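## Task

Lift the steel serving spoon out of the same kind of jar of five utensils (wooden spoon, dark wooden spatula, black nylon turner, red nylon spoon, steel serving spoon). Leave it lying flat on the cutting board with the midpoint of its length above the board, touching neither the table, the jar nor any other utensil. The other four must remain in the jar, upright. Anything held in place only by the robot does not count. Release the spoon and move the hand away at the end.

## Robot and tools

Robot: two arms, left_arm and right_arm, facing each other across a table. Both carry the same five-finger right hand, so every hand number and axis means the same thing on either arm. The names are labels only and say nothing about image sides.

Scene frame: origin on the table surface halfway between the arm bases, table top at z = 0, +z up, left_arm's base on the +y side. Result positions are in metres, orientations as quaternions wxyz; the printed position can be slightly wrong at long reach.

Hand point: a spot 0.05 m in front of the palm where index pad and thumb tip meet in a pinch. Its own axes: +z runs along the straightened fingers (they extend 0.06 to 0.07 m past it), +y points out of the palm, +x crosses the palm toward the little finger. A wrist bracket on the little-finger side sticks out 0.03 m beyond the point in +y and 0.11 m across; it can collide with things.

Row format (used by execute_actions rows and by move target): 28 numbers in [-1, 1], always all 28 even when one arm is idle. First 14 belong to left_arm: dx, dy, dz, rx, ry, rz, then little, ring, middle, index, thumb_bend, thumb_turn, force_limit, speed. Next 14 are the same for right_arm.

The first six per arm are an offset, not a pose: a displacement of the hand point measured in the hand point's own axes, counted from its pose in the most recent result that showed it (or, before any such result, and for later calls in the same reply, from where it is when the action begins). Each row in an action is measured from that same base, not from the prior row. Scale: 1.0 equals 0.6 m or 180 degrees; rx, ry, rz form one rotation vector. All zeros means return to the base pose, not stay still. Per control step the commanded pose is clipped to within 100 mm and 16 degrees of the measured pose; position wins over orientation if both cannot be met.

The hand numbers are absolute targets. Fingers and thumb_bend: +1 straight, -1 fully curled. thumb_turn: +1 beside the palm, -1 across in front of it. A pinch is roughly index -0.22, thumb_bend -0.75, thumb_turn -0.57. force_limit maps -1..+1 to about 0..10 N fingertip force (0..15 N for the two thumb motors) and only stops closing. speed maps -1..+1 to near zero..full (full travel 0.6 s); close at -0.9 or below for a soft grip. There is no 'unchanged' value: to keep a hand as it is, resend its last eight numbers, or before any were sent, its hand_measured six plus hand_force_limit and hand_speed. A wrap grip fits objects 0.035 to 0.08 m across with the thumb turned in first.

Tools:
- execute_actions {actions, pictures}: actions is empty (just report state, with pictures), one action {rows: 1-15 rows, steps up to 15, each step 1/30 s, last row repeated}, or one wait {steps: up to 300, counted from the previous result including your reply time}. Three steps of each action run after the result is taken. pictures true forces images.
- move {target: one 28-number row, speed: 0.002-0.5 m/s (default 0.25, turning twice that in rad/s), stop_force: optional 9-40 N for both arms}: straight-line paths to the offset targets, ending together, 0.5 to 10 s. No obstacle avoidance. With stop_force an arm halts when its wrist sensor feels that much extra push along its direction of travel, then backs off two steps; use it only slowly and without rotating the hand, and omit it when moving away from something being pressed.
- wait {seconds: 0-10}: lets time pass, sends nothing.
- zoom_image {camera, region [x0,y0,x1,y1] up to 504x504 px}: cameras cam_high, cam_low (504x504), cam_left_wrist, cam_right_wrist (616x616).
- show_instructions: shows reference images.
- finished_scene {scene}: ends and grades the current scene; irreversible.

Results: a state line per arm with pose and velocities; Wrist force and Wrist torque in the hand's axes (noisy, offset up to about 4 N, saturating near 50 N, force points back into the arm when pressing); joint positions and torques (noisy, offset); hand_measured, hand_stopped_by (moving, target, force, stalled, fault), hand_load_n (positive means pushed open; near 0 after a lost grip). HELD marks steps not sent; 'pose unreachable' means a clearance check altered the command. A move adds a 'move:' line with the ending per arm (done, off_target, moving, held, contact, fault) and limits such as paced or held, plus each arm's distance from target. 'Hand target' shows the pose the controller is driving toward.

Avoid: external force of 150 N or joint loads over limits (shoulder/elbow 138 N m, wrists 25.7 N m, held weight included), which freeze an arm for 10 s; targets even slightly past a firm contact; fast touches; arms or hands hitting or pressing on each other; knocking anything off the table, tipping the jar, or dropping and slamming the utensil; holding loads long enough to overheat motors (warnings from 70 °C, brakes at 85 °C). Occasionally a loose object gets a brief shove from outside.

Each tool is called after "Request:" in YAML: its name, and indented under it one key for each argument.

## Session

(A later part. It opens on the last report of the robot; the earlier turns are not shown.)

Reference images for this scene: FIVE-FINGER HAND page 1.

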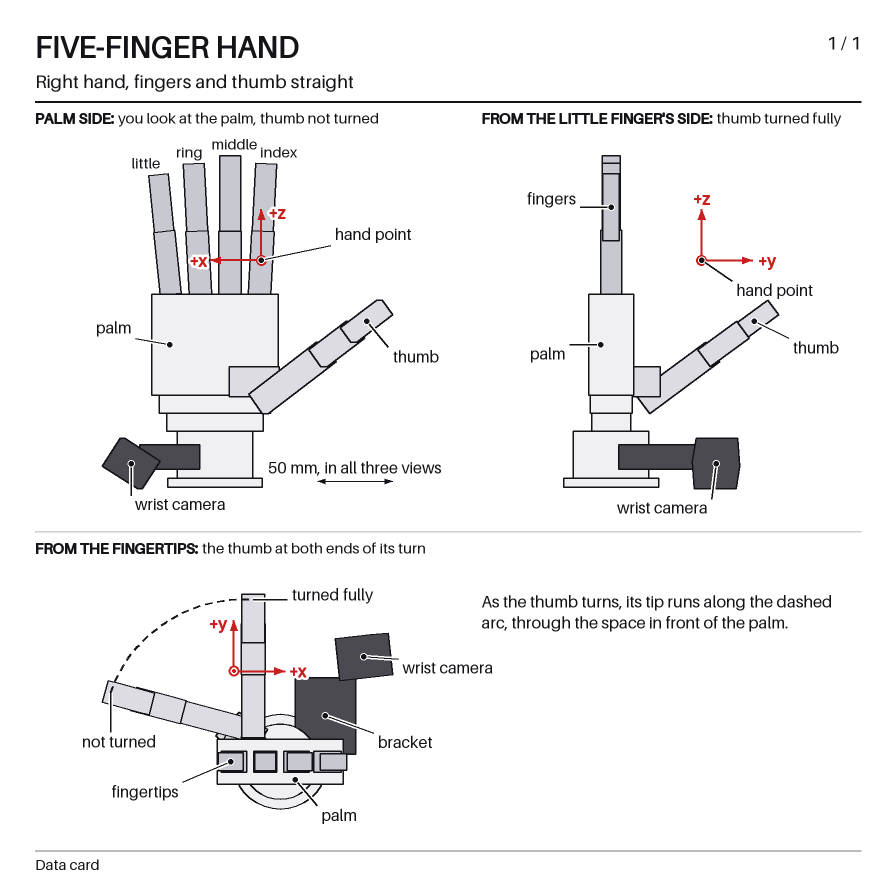

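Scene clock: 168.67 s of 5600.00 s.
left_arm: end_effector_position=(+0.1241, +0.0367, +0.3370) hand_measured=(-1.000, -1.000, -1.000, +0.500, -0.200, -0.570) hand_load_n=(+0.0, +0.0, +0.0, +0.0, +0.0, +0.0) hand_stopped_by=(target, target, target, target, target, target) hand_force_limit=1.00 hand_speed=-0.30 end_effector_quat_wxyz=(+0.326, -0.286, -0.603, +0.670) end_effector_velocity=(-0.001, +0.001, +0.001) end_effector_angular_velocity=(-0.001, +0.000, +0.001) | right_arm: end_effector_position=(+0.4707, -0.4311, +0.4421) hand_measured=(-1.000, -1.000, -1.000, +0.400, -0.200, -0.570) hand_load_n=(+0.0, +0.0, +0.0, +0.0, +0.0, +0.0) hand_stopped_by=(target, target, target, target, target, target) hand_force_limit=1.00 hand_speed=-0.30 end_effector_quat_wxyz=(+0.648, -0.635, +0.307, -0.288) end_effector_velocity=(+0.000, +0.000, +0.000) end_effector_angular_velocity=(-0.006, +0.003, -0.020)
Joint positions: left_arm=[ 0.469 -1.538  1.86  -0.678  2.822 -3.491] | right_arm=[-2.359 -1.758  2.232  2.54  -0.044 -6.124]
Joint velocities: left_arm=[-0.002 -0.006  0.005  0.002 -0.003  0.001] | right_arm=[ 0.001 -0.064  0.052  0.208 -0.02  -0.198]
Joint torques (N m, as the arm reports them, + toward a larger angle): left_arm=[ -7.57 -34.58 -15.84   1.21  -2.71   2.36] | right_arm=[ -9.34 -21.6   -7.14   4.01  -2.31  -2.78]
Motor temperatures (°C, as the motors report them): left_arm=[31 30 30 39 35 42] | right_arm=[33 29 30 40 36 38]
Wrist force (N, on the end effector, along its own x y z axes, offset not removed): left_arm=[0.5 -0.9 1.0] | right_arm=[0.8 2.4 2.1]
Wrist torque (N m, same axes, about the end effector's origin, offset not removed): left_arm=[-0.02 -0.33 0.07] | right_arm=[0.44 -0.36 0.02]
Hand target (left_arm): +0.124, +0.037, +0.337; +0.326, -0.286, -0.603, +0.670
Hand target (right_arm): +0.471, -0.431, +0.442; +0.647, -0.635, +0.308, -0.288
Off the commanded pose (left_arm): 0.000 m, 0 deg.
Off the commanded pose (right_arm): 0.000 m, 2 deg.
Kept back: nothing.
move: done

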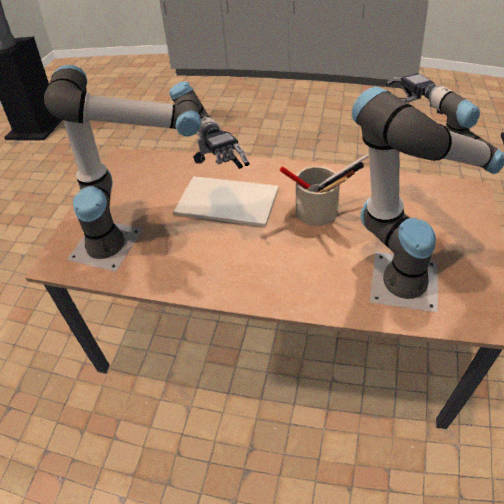

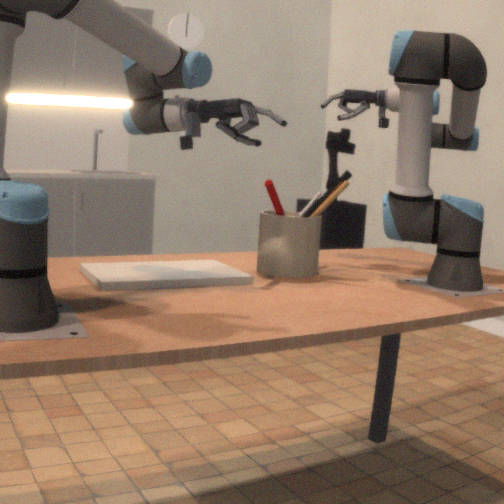

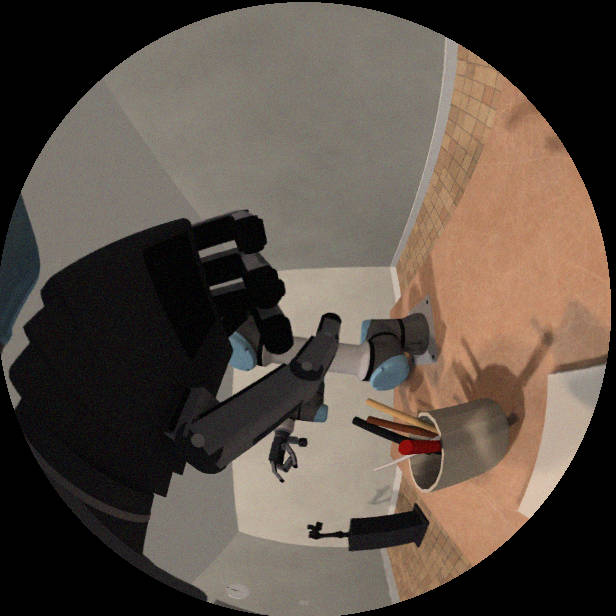

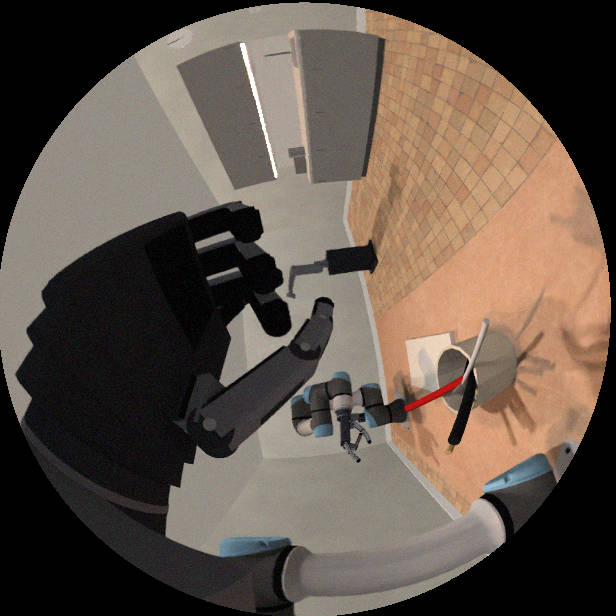

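Request:
move:
  target: [0,0,0,0,0,0,-1,-1,-1,0.5,-0.2,-0.57,1,-0.3,-0.343,0.32,0.075,0,0,0,-1,-1,-1,0.4,-0.2,-0.57,1,-0.3]
  speed: 0.15

Request:
zoom_image:
  camera: "cam_high"
  region: [260,100,420,240]

Scene clock: 171.50 s of 5600.00 s.
left_arm: end_effector_position=(+0.1241, +0.0367, +0.3370) hand_measured=(-1.000, -1.000, -1.000, +0.500, -0.200, -0.570) hand_load_n=(+0.0, +0.0, +0.0, +0.0, +0.0, +0.0) hand_stopped_by=(target, target, target, target, target, target) hand_force_limit=1.00 hand_speed=-0.30 end_effector_quat_wxyz=(+0.326, -0.286, -0.603, +0.670) end_effector_velocity=(+0.001, +0.000, +0.000) end_effector_angular_velocity=(+0.000, +0.001, +0.002) | right_arm: end_effector_position=(+0.3689, -0.2399, +0.2575) hand_measured=(-1.000, -1.000, -1.000, +0.400, -0.200, -0.570) hand_load_n=(+0.0, +0.0, +0.0, +0.0, +0.0, +0.0) hand_stopped_by=(target, target, target, target, target, target) hand_force_limit=1.00 hand_speed=-0.30 end_effector_quat_wxyz=(+0.647, -0.636, +0.307, -0.287) end_effector_velocity=(+0.001, +0.003, -0.002) end_effector_angular_velocity=(+0.011, -0.015, -0.005)
Joint positions: left_arm=[ 0.469 -1.538  1.86  -0.678  2.822 -3.491] | right_arm=[-1.793 -1.535  2.776  1.895 -0.608 -6.246]
Joint velocities: left_arm=[ 0.001 -0.001  0.     0.001 -0.001 -0.001] | right_arm=[ 0.018  0.049 -0.005 -0.076 -0.023  0.025]
Joint torques (N m, as the arm reports them, + toward a larger angle): left_arm=[  7.73 -12.7  -30.63  -3.79   1.74  -2.31] | right_arm=[ 12.48   0.39 -18.37  -4.08  -1.71   2.48]
Motor temperatures (°C, as the motors report them): left_arm=[31 30 30 39 35 42] | right_arm=[33 29 30 40 36 38]
Wrist force (N, on the end effector, along its own x y z axes, offset not removed): left_arm=[1.4 -1.9 1.4] | right_arm=[-0.7 1.0 2.8]
Wrist torque (N m, same axes, about the end effector's origin, offset not removed): left_arm=[-0.25 -0.48 0.12] | right_arm=[0.20 -0.21 -0.02]
Hand target (left_arm): +0.124, +0.037, +0.337; +0.326, -0.286, -0.603, +0.670
Hand target (right_arm): +0.369, -0.240, +0.257; +0.648, -0.635, +0.307, -0.288
Off the commanded pose (left_arm): 0.000 m, 0 deg.
Off the commanded pose (right_arm): 0.001 m, 0 deg.
Kept back: nothing.
move: done

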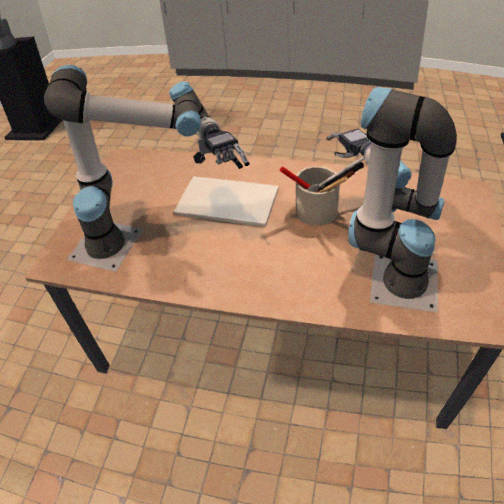

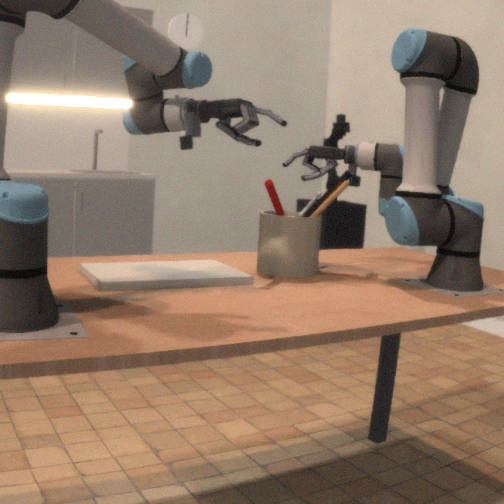

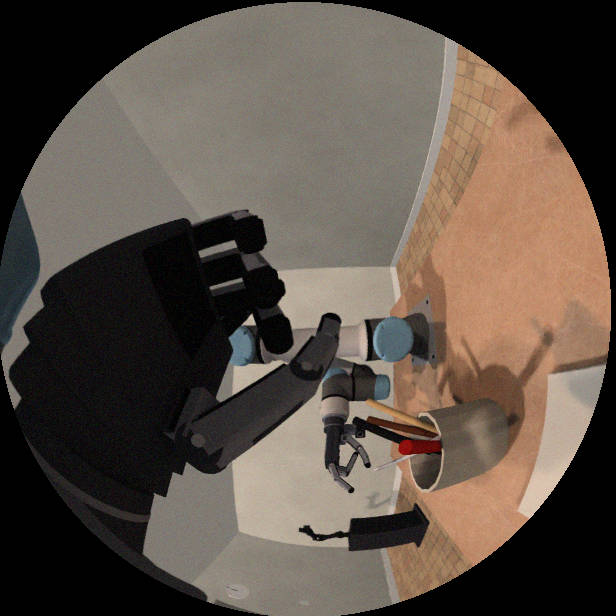

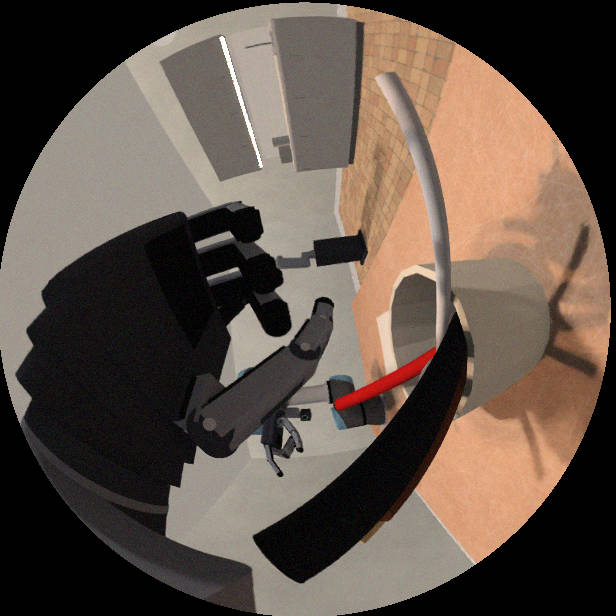

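Region (260, 100, 420, 240) of cam_high's 504x504 image, scaled by 3.150, with more detail than that image has; it fills the top 441 rows of this view, and the rest is white.

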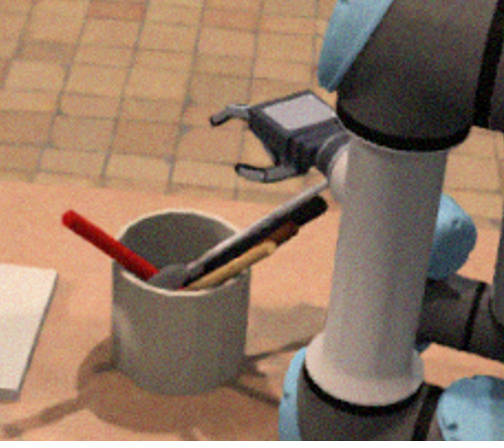

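Request:
move:
  target: [0,0,0,0,0,0,-1,-1,-1,0.5,-0.2,-0.57,1,-0.3,0.17,0,0.03,0,0,0,-1,-1,-1,0.4,-0.2,-0.57,1,-0.3]
  speed: 0.08

Request:
zoom_image:
  camera: "cam_low"
  region: [230,110,410,290]

Scene clock: 173.53 s of 5600.00 s.
left_arm: end_effector_position=(+0.1241, +0.0367, +0.3370) hand_measured=(-1.000, -1.000, -1.000, +0.500, -0.200, -0.570) hand_load_n=(+0.0, +0.0, +0.0, +0.0, +0.0, +0.0) hand_stopped_by=(target, target, target, target, target, target) hand_force_limit=1.00 hand_speed=-0.30 end_effector_quat_wxyz=(+0.326, -0.286, -0.603, +0.670) end_effector_velocity=(+0.001, +0.000, +0.001) end_effector_angular_velocity=(-0.002, -0.001, +0.002) | right_arm: end_effector_position=(+0.4481, -0.3059, +0.2543) hand_measured=(-1.000, -1.000, -1.000, +0.400, -0.200, -0.570) hand_load_n=(+0.0, +0.0, +0.0, +0.0, +0.0, +0.0) hand_stopped_by=(target, target, target, target, target, target) hand_force_limit=1.00 hand_speed=-0.30 end_effector_quat_wxyz=(+0.647, -0.636, +0.307, -0.287) end_effector_velocity=(+0.003, -0.002, -0.000) end_effector_angular_velocity=(+0.001, +0.001, -0.000)
Joint positions: left_arm=[ 0.469 -1.538  1.86  -0.678  2.822 -3.491] | right_arm=[-1.986 -1.389  2.602  1.921 -0.415 -6.244]
Joint velocities: left_arm=[ 0.002 -0.001 -0.    -0.001 -0.     0.   ] | right_arm=[-0.002  0.006 -0.007  0.001  0.002  0.001]
Joint torques (N m, as the arm reports them, + toward a larger angle): left_arm=[  7.1  -12.76 -29.47  -3.79   1.8   -2.09] | right_arm=[-13.    -5.61 -15.6    2.22   2.16   2.32]
Motor temperatures (°C, as the motors report them): left_arm=[31 30 30 39 35 42] | right_arm=[33 29 30 40 36 38]
Wrist force (N, on the end effector, along its own x y z axes, offset not removed): left_arm=[-1.2 -0.2 2.1] | right_arm=[0.5 3.9 2.7]
Wrist torque (N m, same axes, about the end effector's origin, offset not removed): left_arm=[-0.11 -0.04 0.04] | right_arm=[0.59 -0.24 0.21]
Hand target (left_arm): +0.124, +0.037, +0.337; +0.326, -0.286, -0.603, +0.670
Hand target (right_arm): +0.448, -0.306, +0.254; +0.647, -0.636, +0.307, -0.287
Off the commanded pose (left_arm): 0.000 m, 0 deg.
Off the commanded pose (right_arm): 0.000 m, 0 deg.
Kept back: nothing.
move: done

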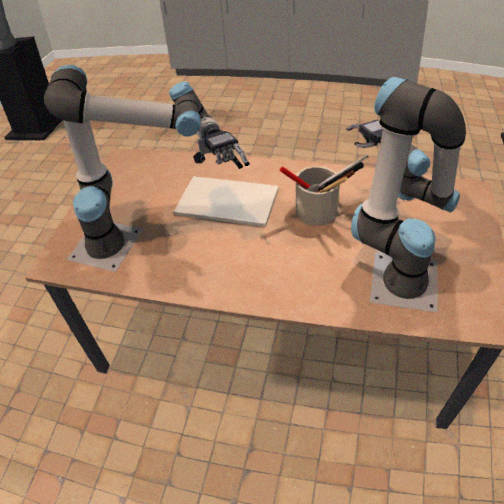

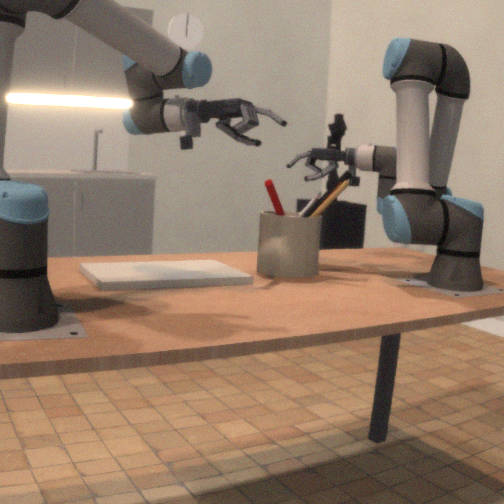

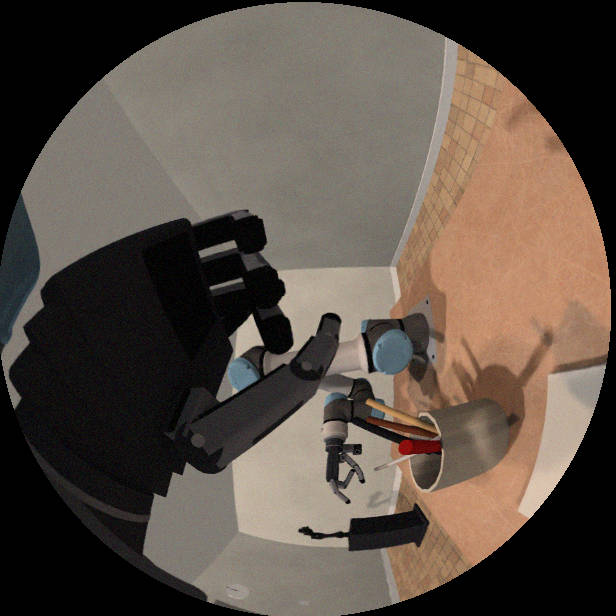

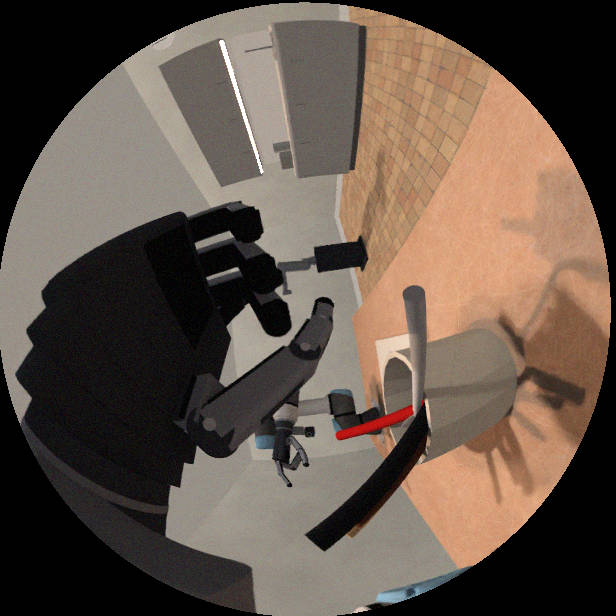

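Region (230, 110, 410, 290) of cam_low's 504x504 image, scaled by 2.800, with more detail than that image has.

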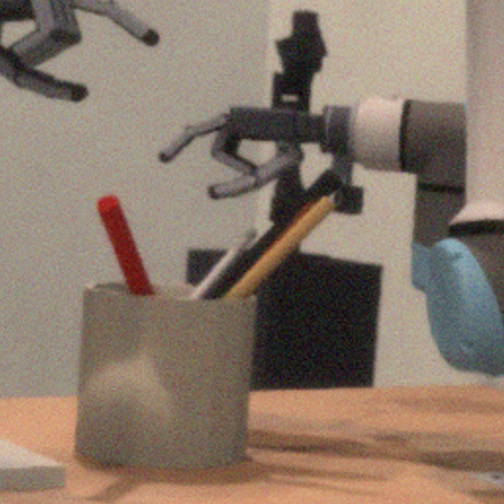

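Request:
move:
  target: [0,0,0,0,0,0,-1,-1,-1,0.5,-0.2,-0.57,1,-0.3,0,0,0,0,-0.21,0,-1,-1,-1,0.4,-0.2,-0.57,1,-0.3]
  speed: 0.1

Request:
move:
  target: [0,0,0,0,0,0,-1,-1,-1,0.5,-0.2,-0.57,1,-0.3,-0.05,0.03,0.13,0,0,0,-1,-1,-1,0.4,-0.2,-0.57,1,-0.3]
  speed: 0.06

Request:
zoom_image:
  camera: "cam_low"
  region: [230,110,410,290]

Scene clock: 177.50 s of 5600.00 s.
left_arm: end_effector_position=(+0.1241, +0.0367, +0.3370) hand_measured=(-1.000, -1.000, -1.000, +0.500, -0.200, -0.570) hand_load_n=(+0.0, +0.0, +0.0, +0.0, +0.0, +0.0) hand_stopped_by=(target, target, target, target, target, target) hand_force_limit=1.00 hand_speed=-0.30 end_effector_quat_wxyz=(+0.326, -0.286, -0.603, +0.670) end_effector_velocity=(-0.000, -0.000, +0.001) end_effector_angular_velocity=(-0.002, -0.001, -0.000) | right_arm: end_effector_position=(+0.4480, -0.3062, +0.2543) hand_measured=(-1.000, -1.000, -1.000, +0.400, -0.200, -0.570) hand_load_n=(+0.0, +0.0, +0.0, +0.0, +0.0, +0.0) hand_stopped_by=(target, target, target, target, target, target) hand_force_limit=1.00 hand_speed=-0.30 end_effector_quat_wxyz=(+0.706, -0.700, +0.083, -0.064) end_effector_velocity=(+0.000, +0.000, -0.000) end_effector_angular_velocity=(+0.001, +0.001, +0.015)
Joint positions: left_arm=[ 0.469 -1.538  1.86  -0.678  2.822 -3.491] | right_arm=[-1.969 -1.145  2.18   2.134  0.225 -6.282]
Joint velocities: left_arm=[-0.001 -0.    -0.    -0.    -0.001  0.002] | right_arm=[ 0.004  0.007 -0.011  0.006  0.011 -0.001]
Joint torques (N m, as the arm reports them, + toward a larger angle): left_arm=[  6.95 -12.86 -29.5   -3.74   1.82  -2.17] | right_arm=[ 15.35 -19.11 -23.2    3.17   2.09  -2.23]
Motor temperatures (°C, as the motors report them): left_arm=[31 30 30 39 35 42] | right_arm=[33 29 30 40 36 38]
Wrist force (N, on the end effector, along its own x y z axes, offset not removed): left_arm=[-0.3 -1.3 -0.5] | right_arm=[1.4 3.1 3.1]
Wrist torque (N m, same axes, about the end effector's origin, offset not removed): left_arm=[-0.13 -0.17 0.06] | right_arm=[0.43 -0.47 0.11]
Hand target (left_arm): +0.124, +0.037, +0.337; +0.326, -0.286, -0.603, +0.670
Hand target (right_arm): +0.448, -0.306, +0.254; +0.706, -0.700, +0.083, -0.064
Off the commanded pose (left_arm): 0.000 m, 0 deg.
Off the commanded pose (right_arm): 0.000 m, 1 deg.
joint sent to its limit (right arm) — the command would take joint 6 (wrist 3) past its lower limit, so that joint was sent only as far as its limit.
Kept back: nothing.
move: done

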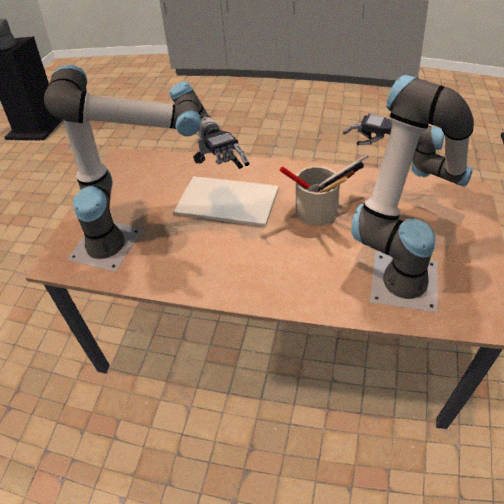

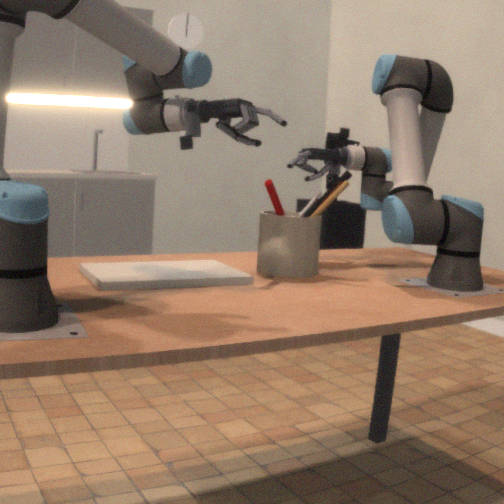

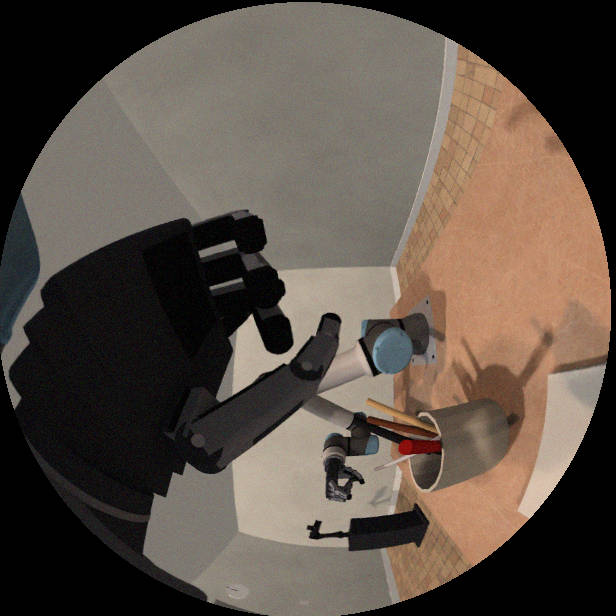

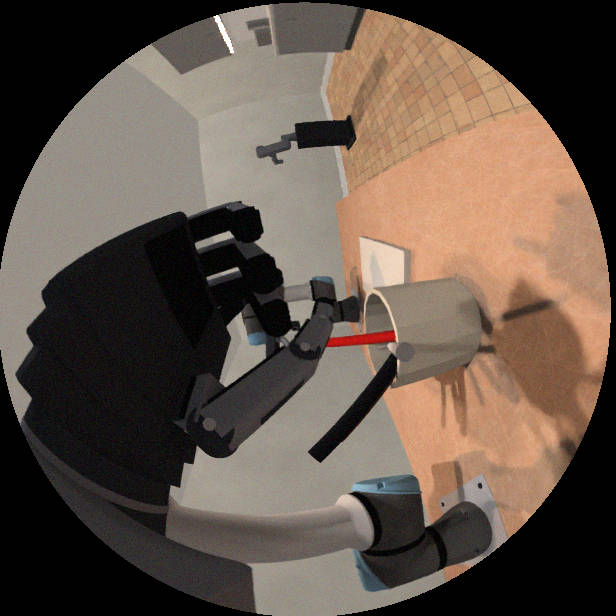

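Scene clock: 179.40 s of 5600.00 s.
left_arm: end_effector_position=(+0.1241, +0.0367, +0.3370) hand_measured=(-1.000, -1.000, -1.000, +0.500, -0.200, -0.570) hand_load_n=(+0.0, +0.0, +0.0, +0.0, +0.0, +0.0) hand_stopped_by=(target, target, target, target, target, target) hand_force_limit=1.00 hand_speed=-0.30 end_effector_quat_wxyz=(+0.326, -0.286, -0.603, +0.670) end_effector_velocity=(-0.001, -0.000, +0.000) end_effector_angular_velocity=(-0.000, +0.000, -0.002) | right_arm: end_effector_position=(+0.4345, -0.2240, +0.2377) hand_measured=(-1.000, -1.000, -1.000, +0.400, -0.200, -0.570) hand_load_n=(+0.0, +0.0, +0.0, +0.0, +0.0, +0.0) hand_stopped_by=(target, target, target, target, target, target) hand_force_limit=1.00 hand_speed=-0.30 end_effector_quat_wxyz=(+0.704, -0.702, +0.084, -0.064) end_effector_velocity=(-0.000, +0.004, -0.001) end_effector_angular_velocity=(-0.000, -0.000, -0.001)
Joint positions: left_arm=[ 0.469 -1.538  1.86  -0.678  2.822 -3.491] | right_arm=[-1.771 -1.125  2.222  2.072  0.027 -6.282]
Joint velocities: left_arm=[-0.002 -0.    -0.     0.     0.    -0.001] | right_arm=[ 0.01   0.002  0.    -0.002 -0.011 -0.001]
Joint torques (N m, as the arm reports them, + toward a larger angle): left_arm=[  7.03 -12.7  -29.86  -3.75   1.78  -2.21] | right_arm=[ 11.61 -16.29 -17.86  -2.31  -1.5   -2.29]
Motor temperatures (°C, as the motors report them): left_arm=[31 30 30 39 35 42] | right_arm=[33 29 30 40 36 38]
Wrist force (N, on the end effector, along its own x y z axes, offset not removed): left_arm=[0.1 -2.3 0.9] | right_arm=[1.0 1.7 2.0]
Wrist torque (N m, same axes, about the end effector's origin, offset not removed): left_arm=[-0.30 -0.27 0.01] | right_arm=[0.33 -0.37 0.08]
Hand target (left_arm): +0.124, +0.037, +0.337; +0.326, -0.286, -0.603, +0.670
Hand target (right_arm): +0.435, -0.224, +0.238; +0.704, -0.702, +0.084, -0.064
Off the commanded pose (left_arm): 0.000 m, 0 deg.
Off the commanded pose (right_arm): 0.000 m, 0 deg.
joint sent to its limit (right arm) — the command would take joint 6 (wrist 3) past its lower limit, so that joint was sent only as far as its limit.
Kept back: nothing.
move: done

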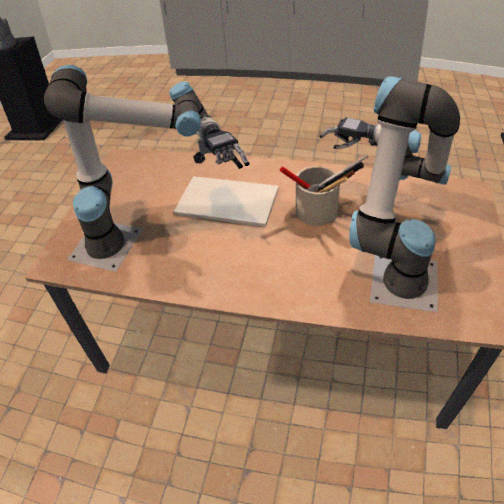

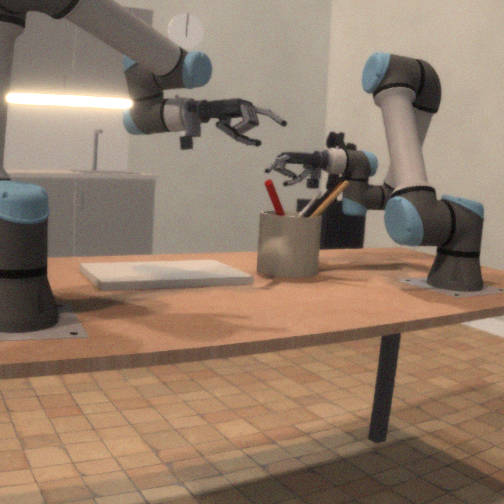

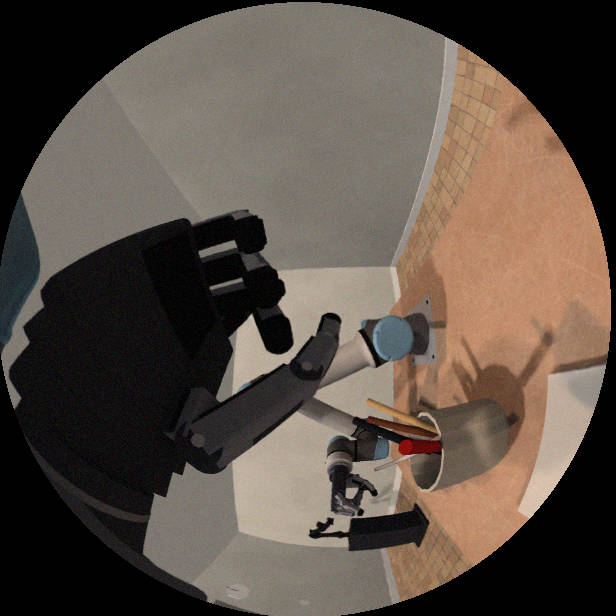

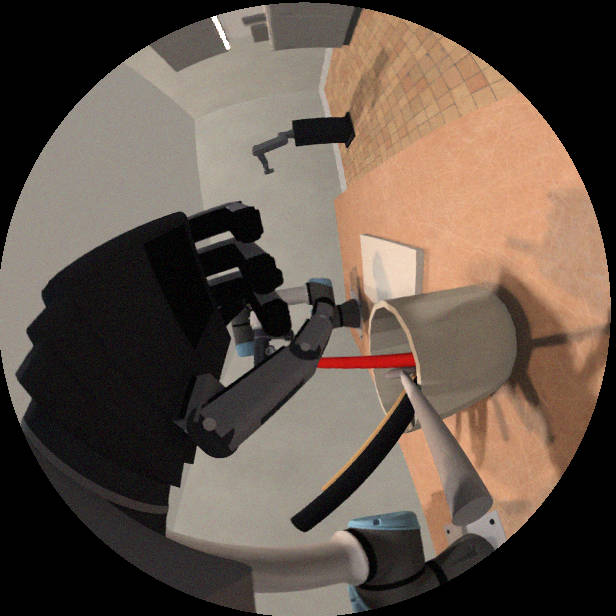

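Region (230, 110, 410, 290) of cam_low's 504x504 image, scaled by 2.800, with more detail than that image has.

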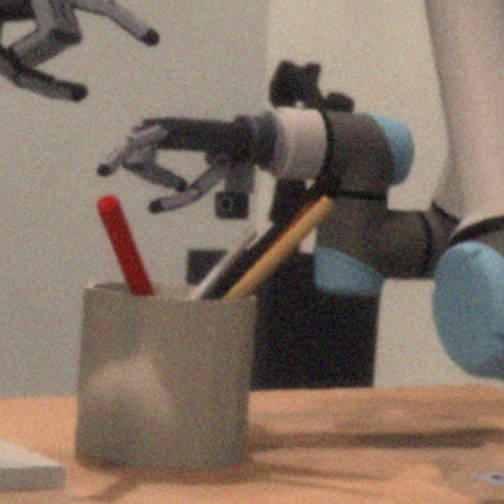

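Request:
move:
  target: [0,0,0,0,0,0,-1,-1,-1,0.5,-0.2,-0.57,1,-0.3,0,0,-0.1,0,0.21,0,-1,-1,-1,0.4,-0.2,-0.57,1,-0.3]
  speed: 0.06

Request:
zoom_image:
  camera: "cam_right_wrist"
  region: [200,150,500,450]

Request:
zoom_image:
  camera: "cam_left_wrist"
  region: [300,380,460,520]

Scene clock: 185.47 s of 5600.00 s.
left_arm: end_effector_position=(+0.1241, +0.0367, +0.3370) hand_measured=(-1.000, -1.000, -1.000, +0.500, -0.200, -0.570) hand_load_n=(+0.0, +0.0, +0.0, +0.0, +0.0, +0.0) hand_stopped_by=(target, target, target, target, target, target) hand_force_limit=1.00 hand_speed=-0.30 end_effector_quat_wxyz=(+0.326, -0.286, -0.603, +0.670) end_effector_velocity=(-0.001, -0.000, +0.000) end_effector_angular_velocity=(-0.002, -0.001, -0.002) | right_arm: end_effector_position=(+0.4221, -0.2821, +0.2377) hand_measured=(-1.000, -1.000, -1.000, +0.400, -0.200, -0.570) hand_load_n=(+0.0, +0.0, +0.0, +0.0, +0.0, +0.0) hand_stopped_by=(target, target, target, target, target, target) hand_force_limit=1.00 hand_speed=-0.30 end_effector_quat_wxyz=(+0.641, -0.642, +0.307, -0.287) end_effector_velocity=(-0.000, -0.001, -0.000) end_effector_angular_velocity=(-0.000, +0.000, -0.016)
Joint positions: left_arm=[ 0.469 -1.538  1.86  -0.678  2.822 -3.491] | right_arm=[-1.926 -1.373  2.681  1.86  -0.475 -6.282]
Joint velocities: left_arm=[-0.001 -0.    -0.    -0.     0.001  0.   ] | right_arm=[ 0.001 -0.005  0.009 -0.003 -0.017 -0.   ]
Joint torques (N m, as the arm reports them, + toward a larger angle): left_arm=[  6.86 -12.85 -29.72  -3.78   1.71  -2.17] | right_arm=[ -8.13 -22.91   3.95  -3.26  -1.98  -2.02]
Motor temperatures (°C, as the motors report them): left_arm=[31 30 30 39 35 42] | right_arm=[33 29 30 40 36 38]
Wrist force (N, on the end effector, along its own x y z axes, offset not removed): left_arm=[-1.4 0.0 1.8] | right_arm=[0.9 1.2 1.4]
Wrist torque (N m, same axes, about the end effector's origin, offset not removed): left_arm=[-0.05 -0.07 0.05] | right_arm=[0.30 -0.29 -0.06]
Hand target (left_arm): +0.124, +0.037, +0.337; +0.326, -0.286, -0.603, +0.670
Hand target (right_arm): +0.422, -0.282, +0.238; +0.641, -0.641, +0.308, -0.288
Off the commanded pose (left_arm): 0.000 m, 0 deg.
Off the commanded pose (right_arm): 0.001 m, 0 deg.
joint sent to its limit (right arm) — the command would take joint 6 (wrist 3) past its lower limit, so that joint was sent only as far as its limit.
Kept back: nothing.
move: done

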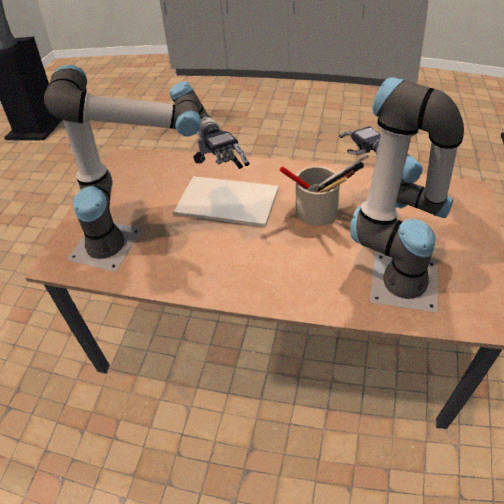

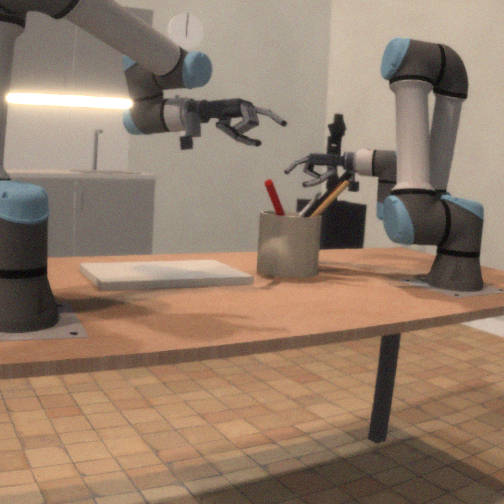

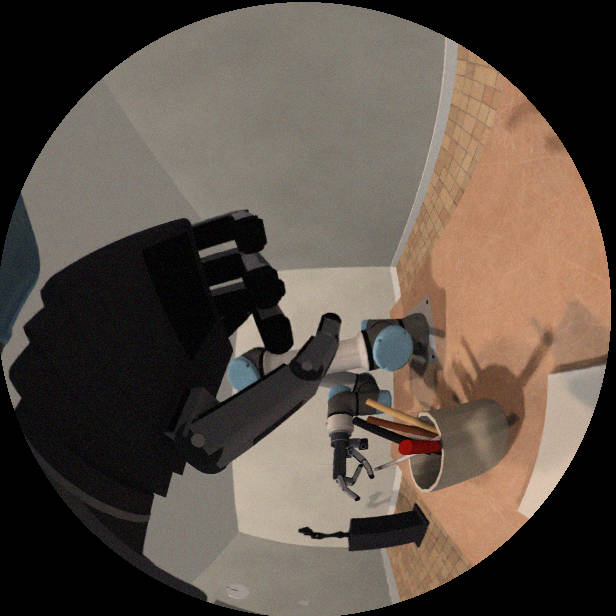

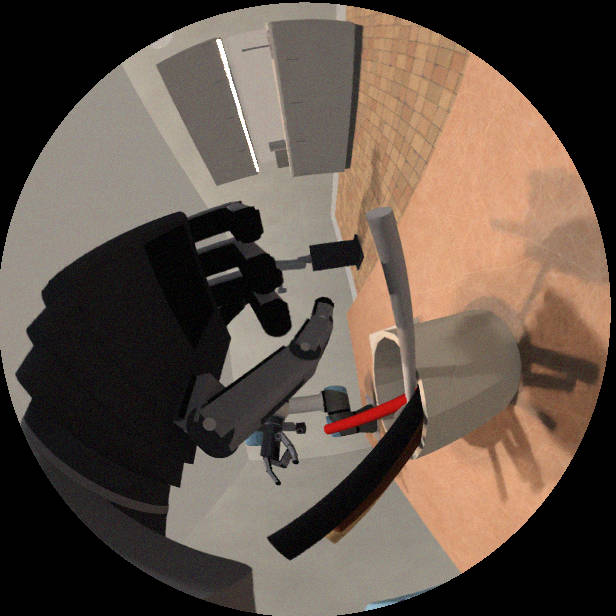

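Region (200, 150, 500, 450) of cam_right_wrist's 616x616 image, scaled by 1.680, with more detail than that image has.

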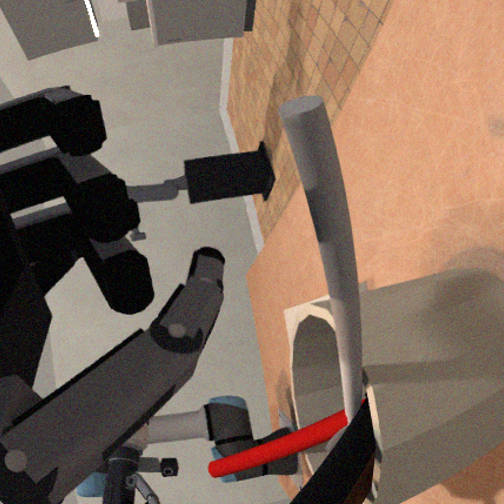

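Region (300, 380, 460, 520) of cam_left_wrist's 616x616 image, scaled by 3.150, with more detail than that image has; it fills the top 441 rows of this view, and the rest is white.

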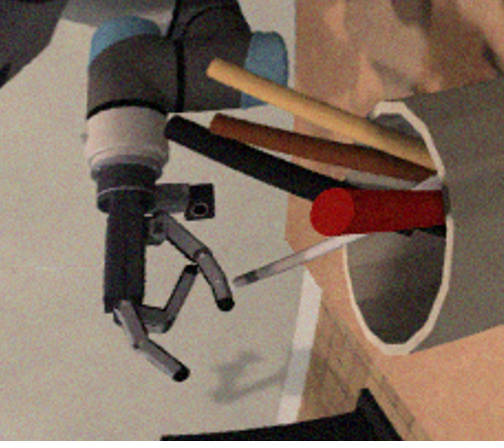

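Request:
move:
  target: [0,0,0,0,0,0,-1,-1,-1,0.5,-0.2,-0.57,1,-0.3,-0.02,0.05,0.02,0,0,0,-1,-1,-1,0.4,-0.2,-0.57,1,-0.3]
  speed: 0.015
  stop_force: 9

Request:
zoom_image:
  camera: "cam_right_wrist"
  region: [200,150,500,450]

Request:
zoom_image:
  camera: "cam_left_wrist"
  region: [300,380,460,520]

Request:
zoom_image:
  camera: "cam_high"
  region: [280,100,420,220]

Scene clock: 188.30 s of 5600.00 s.
left_arm: end_effector_position=(+0.1241, +0.0367, +0.3370) hand_measured=(-1.000, -1.000, -1.000, +0.500, -0.200, -0.570) hand_load_n=(+0.0, +0.0, +0.0, +0.0, +0.0, +0.0) hand_stopped_by=(target, target, target, target, target, target) hand_force_limit=1.00 hand_speed=-0.30 end_effector_quat_wxyz=(+0.326, -0.286, -0.603, +0.670) end_effector_velocity=(+0.001, -0.000, +0.000) end_effector_angular_velocity=(-0.001, -0.000, +0.002) | right_arm: end_effector_position=(+0.4228, -0.2651, +0.2082) hand_measured=(-1.000, -1.000, -1.000, +0.400, -0.200, -0.570) hand_load_n=(+0.0, +0.0, +0.0, +0.0, +0.0, +0.0) hand_stopped_by=(target, target, target, target, target, target) hand_force_limit=1.00 hand_speed=-0.30 end_effector_quat_wxyz=(+0.641, -0.642, +0.307, -0.287) end_effector_velocity=(+0.000, +0.001, -0.002) end_effector_angular_velocity=(+0.000, -0.001, -0.001)
Joint positions: left_arm=[ 0.469 -1.538  1.86  -0.678  2.822 -3.491] | right_arm=[-1.842 -1.214  2.674  1.705 -0.56  -6.278]
Joint velocities: left_arm=[ 0.001  0.    -0.    -0.001 -0.001  0.001] | right_arm=[ 0.007  0.014 -0.002 -0.014 -0.008  0.002]
Joint torques (N m, as the arm reports them, + toward a larger angle): left_arm=[  7.02 -12.96 -29.77  -3.75   1.68  -2.12] | right_arm=[ 13.52  -7.07 -15.5   -3.62  -1.28   2.27]
Motor temperatures (°C, as the motors report them): left_arm=[31 30 30 39 35 42] | right_arm=[33 29 30 40 36 38]
Wrist force (N, on the end effector, along its own x y z axes, offset not removed): left_arm=[0.0 -0.9 0.2] | right_arm=[1.2 1.7 1.8]
Wrist torque (N m, same axes, about the end effector's origin, offset not removed): left_arm=[-0.10 -0.25 0.10] | right_arm=[0.34 -0.46 0.07]
Hand target (left_arm): +0.124, +0.037, +0.337; +0.326, -0.286, -0.603, +0.670
Hand target (right_arm): +0.423, -0.265, +0.208; +0.641, -0.642, +0.307, -0.287
Off the commanded pose (left_arm): 0.000 m, 0 deg.
Off the commanded pose (right_arm): 0.000 m, 0 deg.
Kept back: nothing.
move: done

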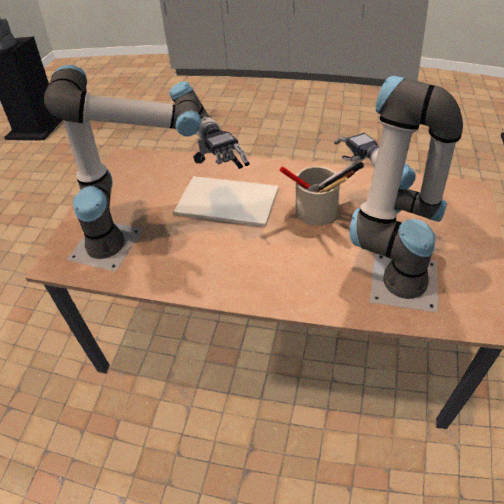

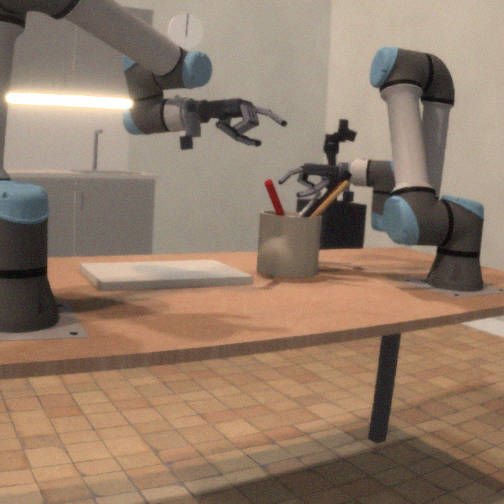

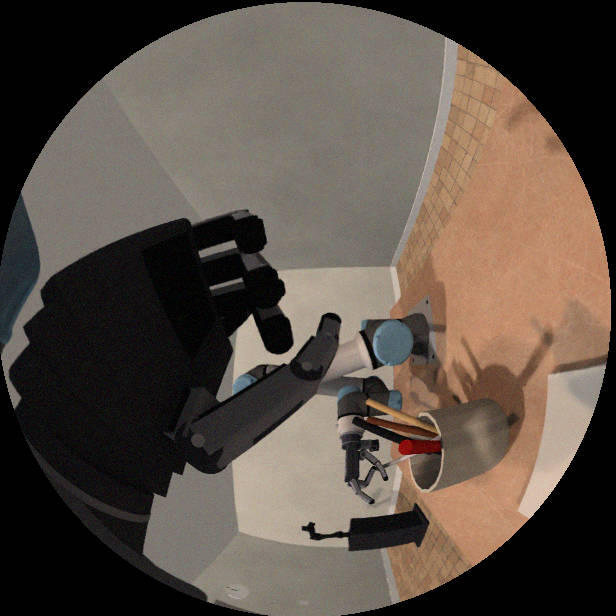

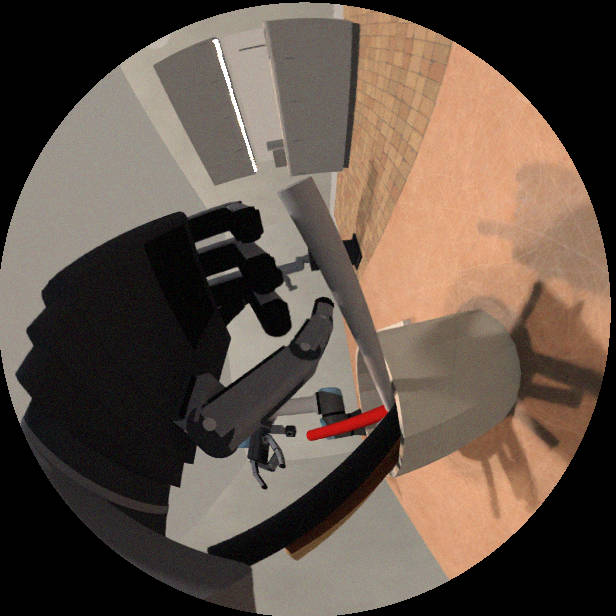

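Region (200, 150, 500, 450) of cam_right_wrist's 616x616 image, scaled by 1.680, with more detail than that image has.

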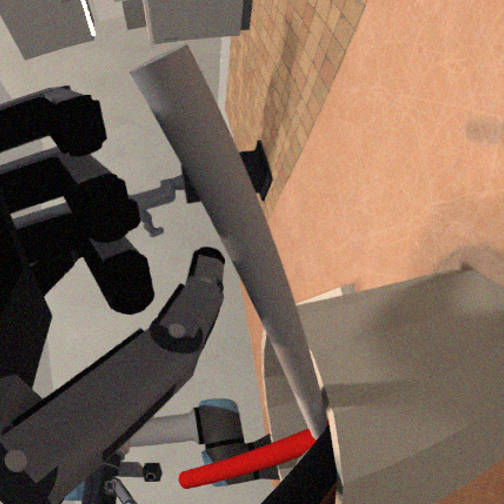

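Region (300, 380, 460, 520) of cam_left_wrist's 616x616 image, scaled by 3.150, with more detail than that image has; it fills the top 441 rows of this view, and the rest is white.

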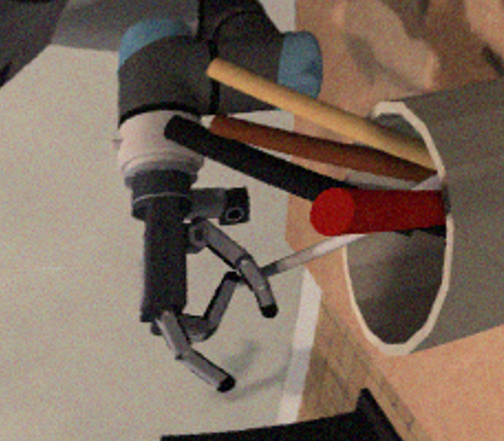

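Region (280, 100, 420, 220) of cam_high's 504x504 image, scaled by 3.600, with more detail than that image has; it fills the top 432 rows of this view, and the rest is white.

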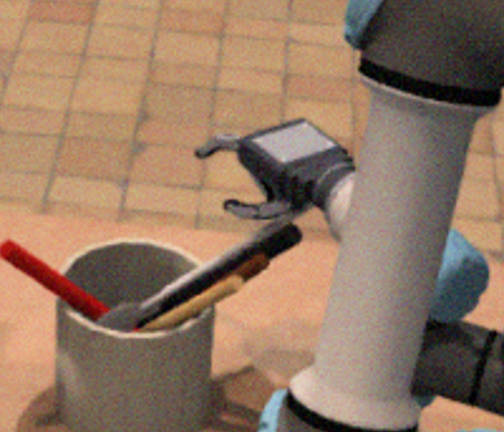

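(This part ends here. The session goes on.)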